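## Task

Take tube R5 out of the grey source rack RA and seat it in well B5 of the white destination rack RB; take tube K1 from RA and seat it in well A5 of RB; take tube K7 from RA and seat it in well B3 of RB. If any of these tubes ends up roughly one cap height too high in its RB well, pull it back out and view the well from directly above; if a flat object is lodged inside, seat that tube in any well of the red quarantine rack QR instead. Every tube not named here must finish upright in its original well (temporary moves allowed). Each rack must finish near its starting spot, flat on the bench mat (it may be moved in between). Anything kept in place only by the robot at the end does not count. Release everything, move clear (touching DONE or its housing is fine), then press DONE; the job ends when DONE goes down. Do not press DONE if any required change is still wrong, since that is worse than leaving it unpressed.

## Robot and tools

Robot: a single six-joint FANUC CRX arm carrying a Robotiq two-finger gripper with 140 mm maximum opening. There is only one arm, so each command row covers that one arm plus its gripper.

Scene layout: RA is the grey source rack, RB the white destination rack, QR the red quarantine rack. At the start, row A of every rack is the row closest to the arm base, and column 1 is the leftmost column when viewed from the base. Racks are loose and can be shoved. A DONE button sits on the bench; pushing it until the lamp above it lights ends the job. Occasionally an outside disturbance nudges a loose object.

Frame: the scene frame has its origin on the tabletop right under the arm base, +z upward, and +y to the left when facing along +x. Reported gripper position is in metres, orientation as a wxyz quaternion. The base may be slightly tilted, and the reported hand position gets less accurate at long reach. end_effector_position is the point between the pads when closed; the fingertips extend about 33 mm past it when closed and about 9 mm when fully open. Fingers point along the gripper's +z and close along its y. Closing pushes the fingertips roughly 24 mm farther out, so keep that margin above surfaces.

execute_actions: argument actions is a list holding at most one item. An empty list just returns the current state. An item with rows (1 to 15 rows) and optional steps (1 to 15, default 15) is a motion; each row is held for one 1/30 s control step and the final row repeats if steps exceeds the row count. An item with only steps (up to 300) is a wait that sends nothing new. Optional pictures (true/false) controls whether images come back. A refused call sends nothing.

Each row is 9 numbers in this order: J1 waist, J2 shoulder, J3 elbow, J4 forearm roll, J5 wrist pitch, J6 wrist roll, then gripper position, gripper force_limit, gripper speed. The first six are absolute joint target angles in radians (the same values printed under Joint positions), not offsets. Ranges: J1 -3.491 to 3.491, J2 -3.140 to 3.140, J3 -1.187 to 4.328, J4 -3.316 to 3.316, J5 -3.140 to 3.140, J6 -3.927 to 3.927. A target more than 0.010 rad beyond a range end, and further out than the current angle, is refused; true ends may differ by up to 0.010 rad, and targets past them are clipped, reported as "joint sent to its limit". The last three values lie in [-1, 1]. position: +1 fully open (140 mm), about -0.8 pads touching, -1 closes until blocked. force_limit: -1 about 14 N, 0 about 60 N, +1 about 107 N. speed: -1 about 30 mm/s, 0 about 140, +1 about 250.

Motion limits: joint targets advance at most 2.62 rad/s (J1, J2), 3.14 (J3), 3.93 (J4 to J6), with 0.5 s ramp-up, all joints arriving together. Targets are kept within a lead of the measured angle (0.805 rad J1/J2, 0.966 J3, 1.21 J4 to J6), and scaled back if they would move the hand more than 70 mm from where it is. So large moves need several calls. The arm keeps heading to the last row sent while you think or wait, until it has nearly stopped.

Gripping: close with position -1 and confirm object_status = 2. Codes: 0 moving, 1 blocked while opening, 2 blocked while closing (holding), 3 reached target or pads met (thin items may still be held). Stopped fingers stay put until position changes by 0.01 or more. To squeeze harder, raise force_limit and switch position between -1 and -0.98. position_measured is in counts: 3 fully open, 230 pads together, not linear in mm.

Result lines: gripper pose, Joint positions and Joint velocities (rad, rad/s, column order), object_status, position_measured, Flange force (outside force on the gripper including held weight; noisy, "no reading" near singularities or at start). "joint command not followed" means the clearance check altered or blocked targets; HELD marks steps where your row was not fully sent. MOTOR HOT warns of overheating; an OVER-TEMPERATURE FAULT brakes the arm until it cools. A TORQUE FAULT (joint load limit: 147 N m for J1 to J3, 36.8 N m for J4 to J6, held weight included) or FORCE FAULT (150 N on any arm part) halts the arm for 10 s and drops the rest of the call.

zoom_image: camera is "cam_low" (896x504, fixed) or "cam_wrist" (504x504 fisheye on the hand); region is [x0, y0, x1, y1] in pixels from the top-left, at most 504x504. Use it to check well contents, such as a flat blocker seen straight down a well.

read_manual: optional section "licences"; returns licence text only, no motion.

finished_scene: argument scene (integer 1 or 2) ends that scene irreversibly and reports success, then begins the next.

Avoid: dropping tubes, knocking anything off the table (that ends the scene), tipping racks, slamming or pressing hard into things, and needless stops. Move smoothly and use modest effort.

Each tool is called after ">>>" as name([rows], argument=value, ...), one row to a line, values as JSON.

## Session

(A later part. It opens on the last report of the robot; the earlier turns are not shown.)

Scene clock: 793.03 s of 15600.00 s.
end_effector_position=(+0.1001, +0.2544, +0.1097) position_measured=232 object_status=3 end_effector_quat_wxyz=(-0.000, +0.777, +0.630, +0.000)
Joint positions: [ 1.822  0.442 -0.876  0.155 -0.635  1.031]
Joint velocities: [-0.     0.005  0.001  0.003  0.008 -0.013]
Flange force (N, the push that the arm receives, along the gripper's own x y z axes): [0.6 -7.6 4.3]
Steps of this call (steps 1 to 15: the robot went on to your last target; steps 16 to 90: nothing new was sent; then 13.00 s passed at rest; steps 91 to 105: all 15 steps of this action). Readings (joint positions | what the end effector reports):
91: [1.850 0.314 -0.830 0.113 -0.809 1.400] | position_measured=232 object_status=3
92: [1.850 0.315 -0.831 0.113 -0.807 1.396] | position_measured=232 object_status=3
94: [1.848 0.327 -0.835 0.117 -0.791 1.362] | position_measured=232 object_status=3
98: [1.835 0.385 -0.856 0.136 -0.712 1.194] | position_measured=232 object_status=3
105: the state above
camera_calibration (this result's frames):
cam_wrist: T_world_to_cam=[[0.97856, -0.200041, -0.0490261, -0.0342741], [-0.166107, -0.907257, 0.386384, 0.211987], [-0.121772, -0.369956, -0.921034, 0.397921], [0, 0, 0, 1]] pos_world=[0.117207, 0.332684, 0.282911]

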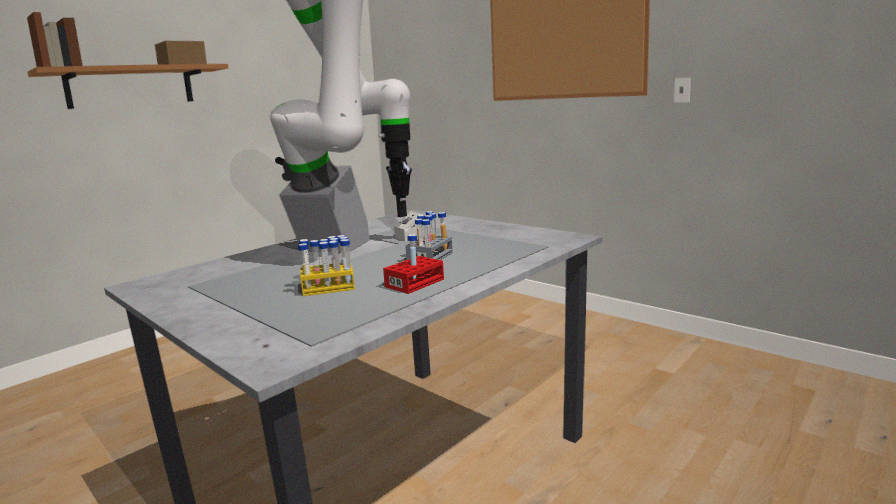

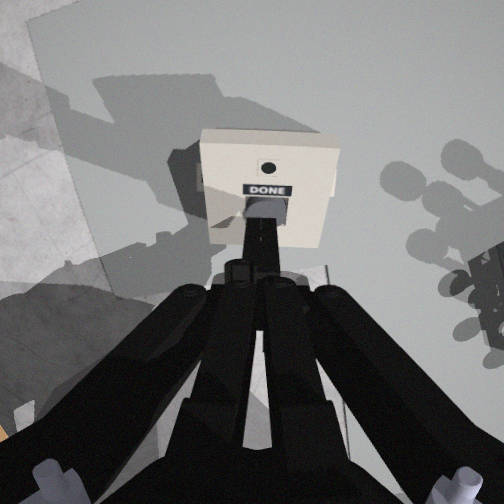

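>>> execute_actions([
  {"rows":[[1.811,0.471,-0.880,0.167,-0.600,1.03,-1,-0.5,0]],"steps":12},
])

>>> zoom_image(camera="cam_low", region=[370,180,450,250])

Scene clock: 808.33 s of 15600.00 s.
end_effector_position=(+0.1014, +0.2558, +0.1001) position_measured=232 object_status=3 end_effector_quat_wxyz=(-0.002, +0.776, +0.631, -0.000)
Joint positions: [ 1.811  0.471 -0.88   0.167 -0.6    1.03 ]
Joint velocities: [-0.001  0.003 -0.     0.     0.002 -0.001]
Flange force (N, the push that the arm receives, along the gripper's own x y z axes): [3.1 -6.8 3.7]
Steps of this call (steps 1 to 15: the robot went on to your last target; steps 16 to 90: nothing new was sent; then 11.90 s passed at rest; steps 91 to 102: all 12 steps of this action). Readings (joint positions | what the end effector reports):
91: [1.822 0.442 -0.876 0.155 -0.635 1.030] | position_measured=232 object_status=3
92: [1.821 0.445 -0.876 0.156 -0.632 1.030] | position_measured=232 object_status=3
94: [1.815 0.460 -0.879 0.162 -0.613 1.030] | position_measured=232 object_status=3
98: [1.811 0.470 -0.880 0.167 -0.601 1.030] | position_measured=232 object_status=3
102: the state above
camera_calibration (this result's frames):
cam_wrist: T_world_to_cam=[[0.978853, -0.198019, -0.0513273, -0.0360242], [-0.163493, -0.908106, 0.385505, 0.217298], [-0.122948, -0.368961, -0.921277, 0.389646], [0, 0, 0, 1]] pos_world=[0.118695, 0.33396, 0.273353]

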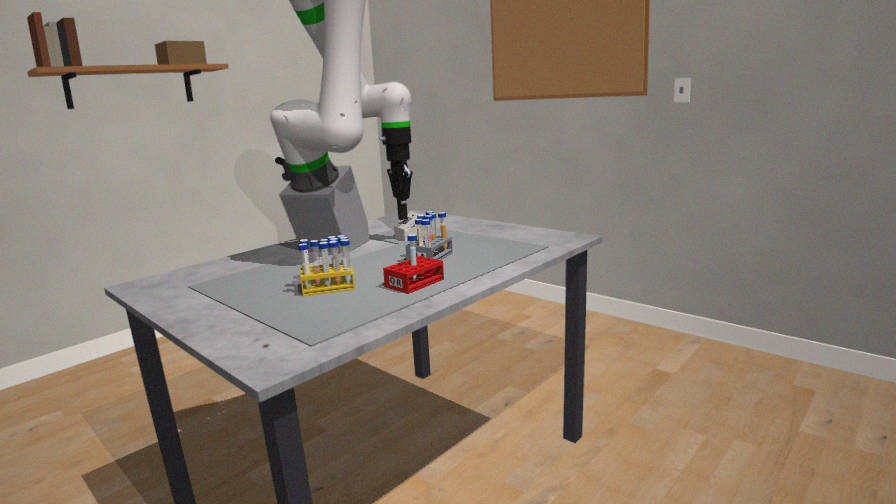

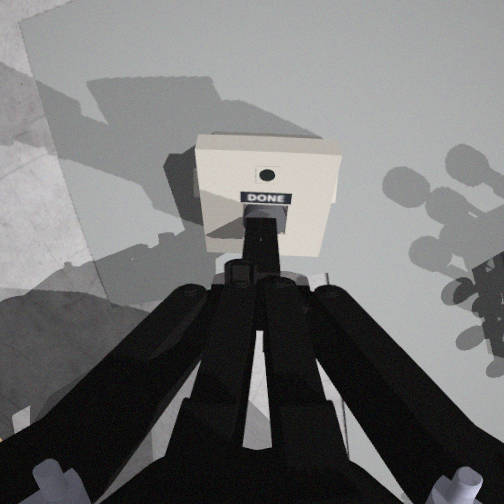

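Region (370, 180, 450, 250) of cam_low's 896x504 image, scaled by 6.300, with more detail than that image has; it fills the top 441 rows of this view, and the rest is white.

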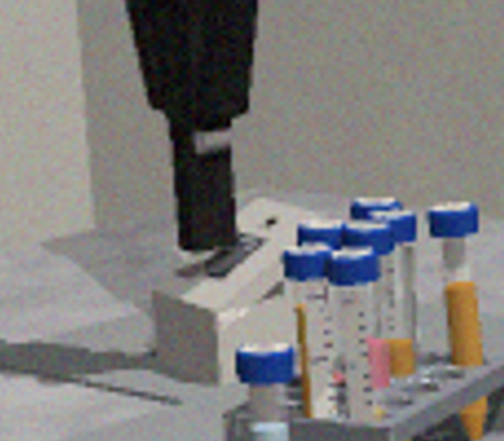

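Shift right a bit, down 4 mm.

>>> execute_actions([
  {"rows":[[1.801,0.482,-0.8835,0.172,-0.586,1.03,-1,-0.5,0]],"steps":12},
])

Scene clock: 813.30 s of 15600.00 s.
end_effector_position=(+0.1031, +0.2546, +0.0955) position_measured=232 object_status=3 end_effector_quat_wxyz=(-0.002, +0.777, +0.629, -0.002)
Joint positions: [ 1.801  0.482 -0.883  0.172 -0.586  1.03 ]
Joint velocities: [-0.     0.002 -0.     0.    -0.    -0.   ]
Flange force (N, the push that the arm receives, along the gripper's own x y z axes): [3.2 -6.1 3.4]
Steps of this call (steps 1 to 15: the robot went on to your last target; steps 16 to 90: nothing new was sent; then 1.57 s passed at rest; steps 91 to 102: all 12 steps of this action). Readings (joint positions | what the end effector reports):
91: [1.811 0.471 -0.880 0.167 -0.600 1.030] | position_measured=232 object_status=3
92: [1.809 0.473 -0.881 0.168 -0.597 1.030] | position_measured=232 object_status=3
94: [1.804 0.479 -0.883 0.171 -0.590 1.030] | position_measured=232 object_status=3
98: [1.801 0.482 -0.883 0.172 -0.586 1.030] | position_measured=232 object_status=3
102: the state above
camera_calibration (this result's frames):
cam_wrist: T_world_to_cam=[[0.977973, -0.201744, -0.0535494, -0.0369312], [-0.165866, -0.906875, 0.387383, 0.217958], [-0.126715, -0.369968, -0.920362, 0.385743], [0, 0, 0, 1]] pos_world=[0.121149, 0.332923, 0.268613]

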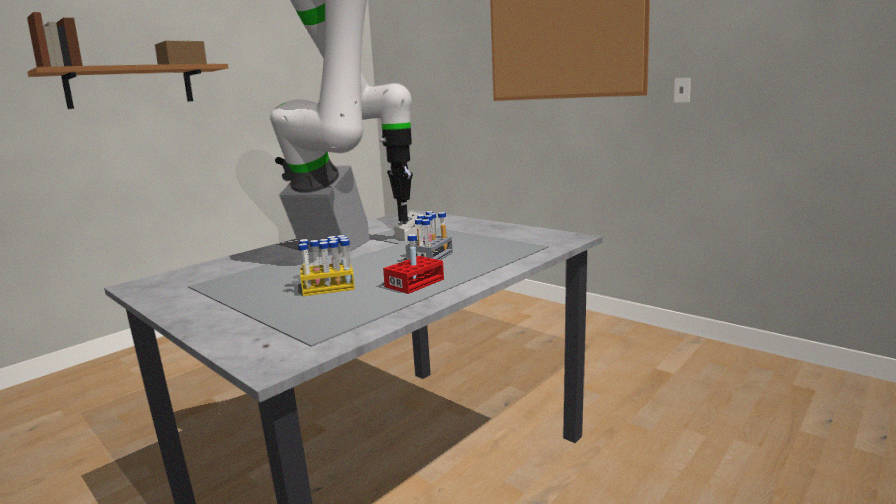

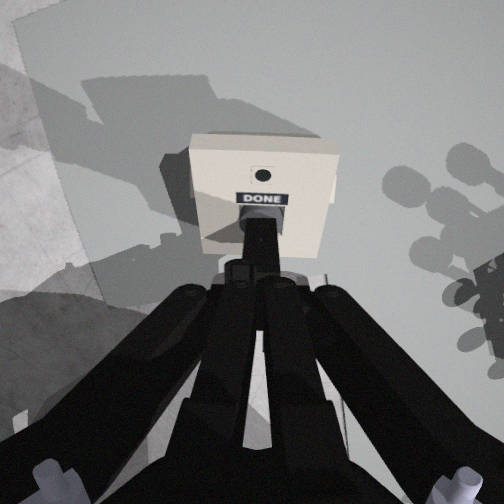

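>>> execute_actions([
  {"rows":[[1.799,0.494,-0.885,0.177,-0.572,1.03,-1,-0.5,0]],"steps":12},
])

Scene clock: 817.97 s of 15600.00 s.
end_effector_position=(+0.1031, +0.2553, +0.0917) position_measured=232 object_status=3 end_effector_quat_wxyz=(-0.002, +0.776, +0.631, -0.002)
Joint positions: [ 1.799  0.494 -0.885  0.177 -0.572  1.03 ]
Joint velocities: [-0.001  0.003 -0.    -0.    -0.    -0.001]
Flange force (N, the push that the arm receives, along the gripper's own x y z axes): no reading
The task's run ended inside this call: 6 steps that you had sent did not run.
Steps of this call (steps 1 to 15: the robot went on to your last target; steps 16 to 90: nothing new was sent; then 1.47 s passed at rest; steps 91 to 96: the first 6 steps of this action). Readings (joint positions | what the end effector reports):
91: [1.801 0.482 -0.884 0.172 -0.586 1.030] | position_measured=232 object_status=3
92: [1.801 0.484 -0.884 0.173 -0.583 1.030] | position_measured=232 object_status=3
94: [1.800 0.491 -0.885 0.176 -0.576 1.030] | position_measured=232 object_status=3
96: [1.799 0.493 -0.885 0.177 -0.573 1.030] | position_measured=232 object_status=3
camera_calibration (this result's frames):
cam_wrist: T_world_to_cam=[[0.978682, -0.198192, -0.0538559, -0.0379063], [-0.16253, -0.907703, 0.386858, 0.219955], [-0.125557, -0.369858, -0.920565, 0.382415], [0, 0, 0, 1]] pos_world=[0.120862, 0.33358, 0.264905]
The task's run has ended: the event that ends the task has happened.

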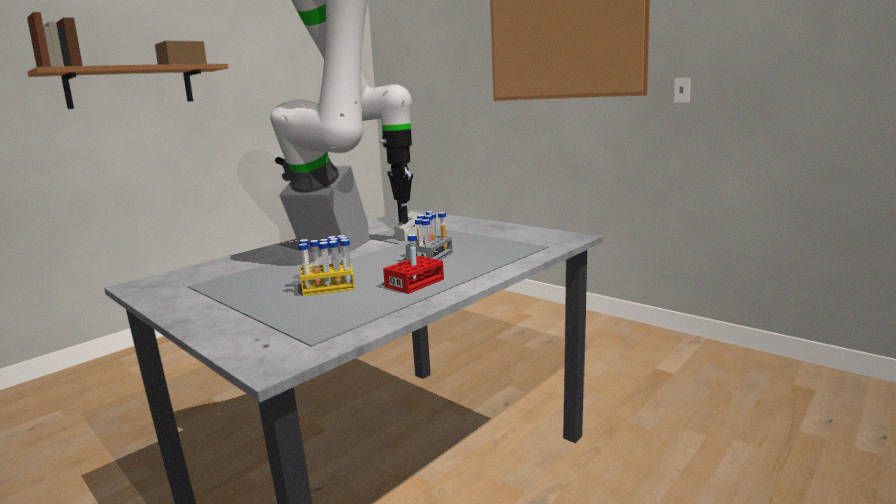

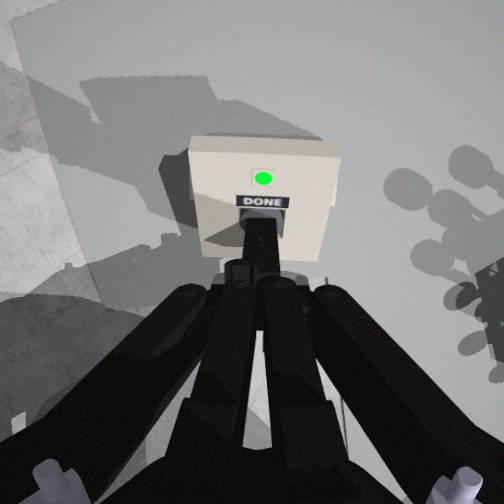

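>>> finished_scene(scene=2)

The scene is finished: the task was done.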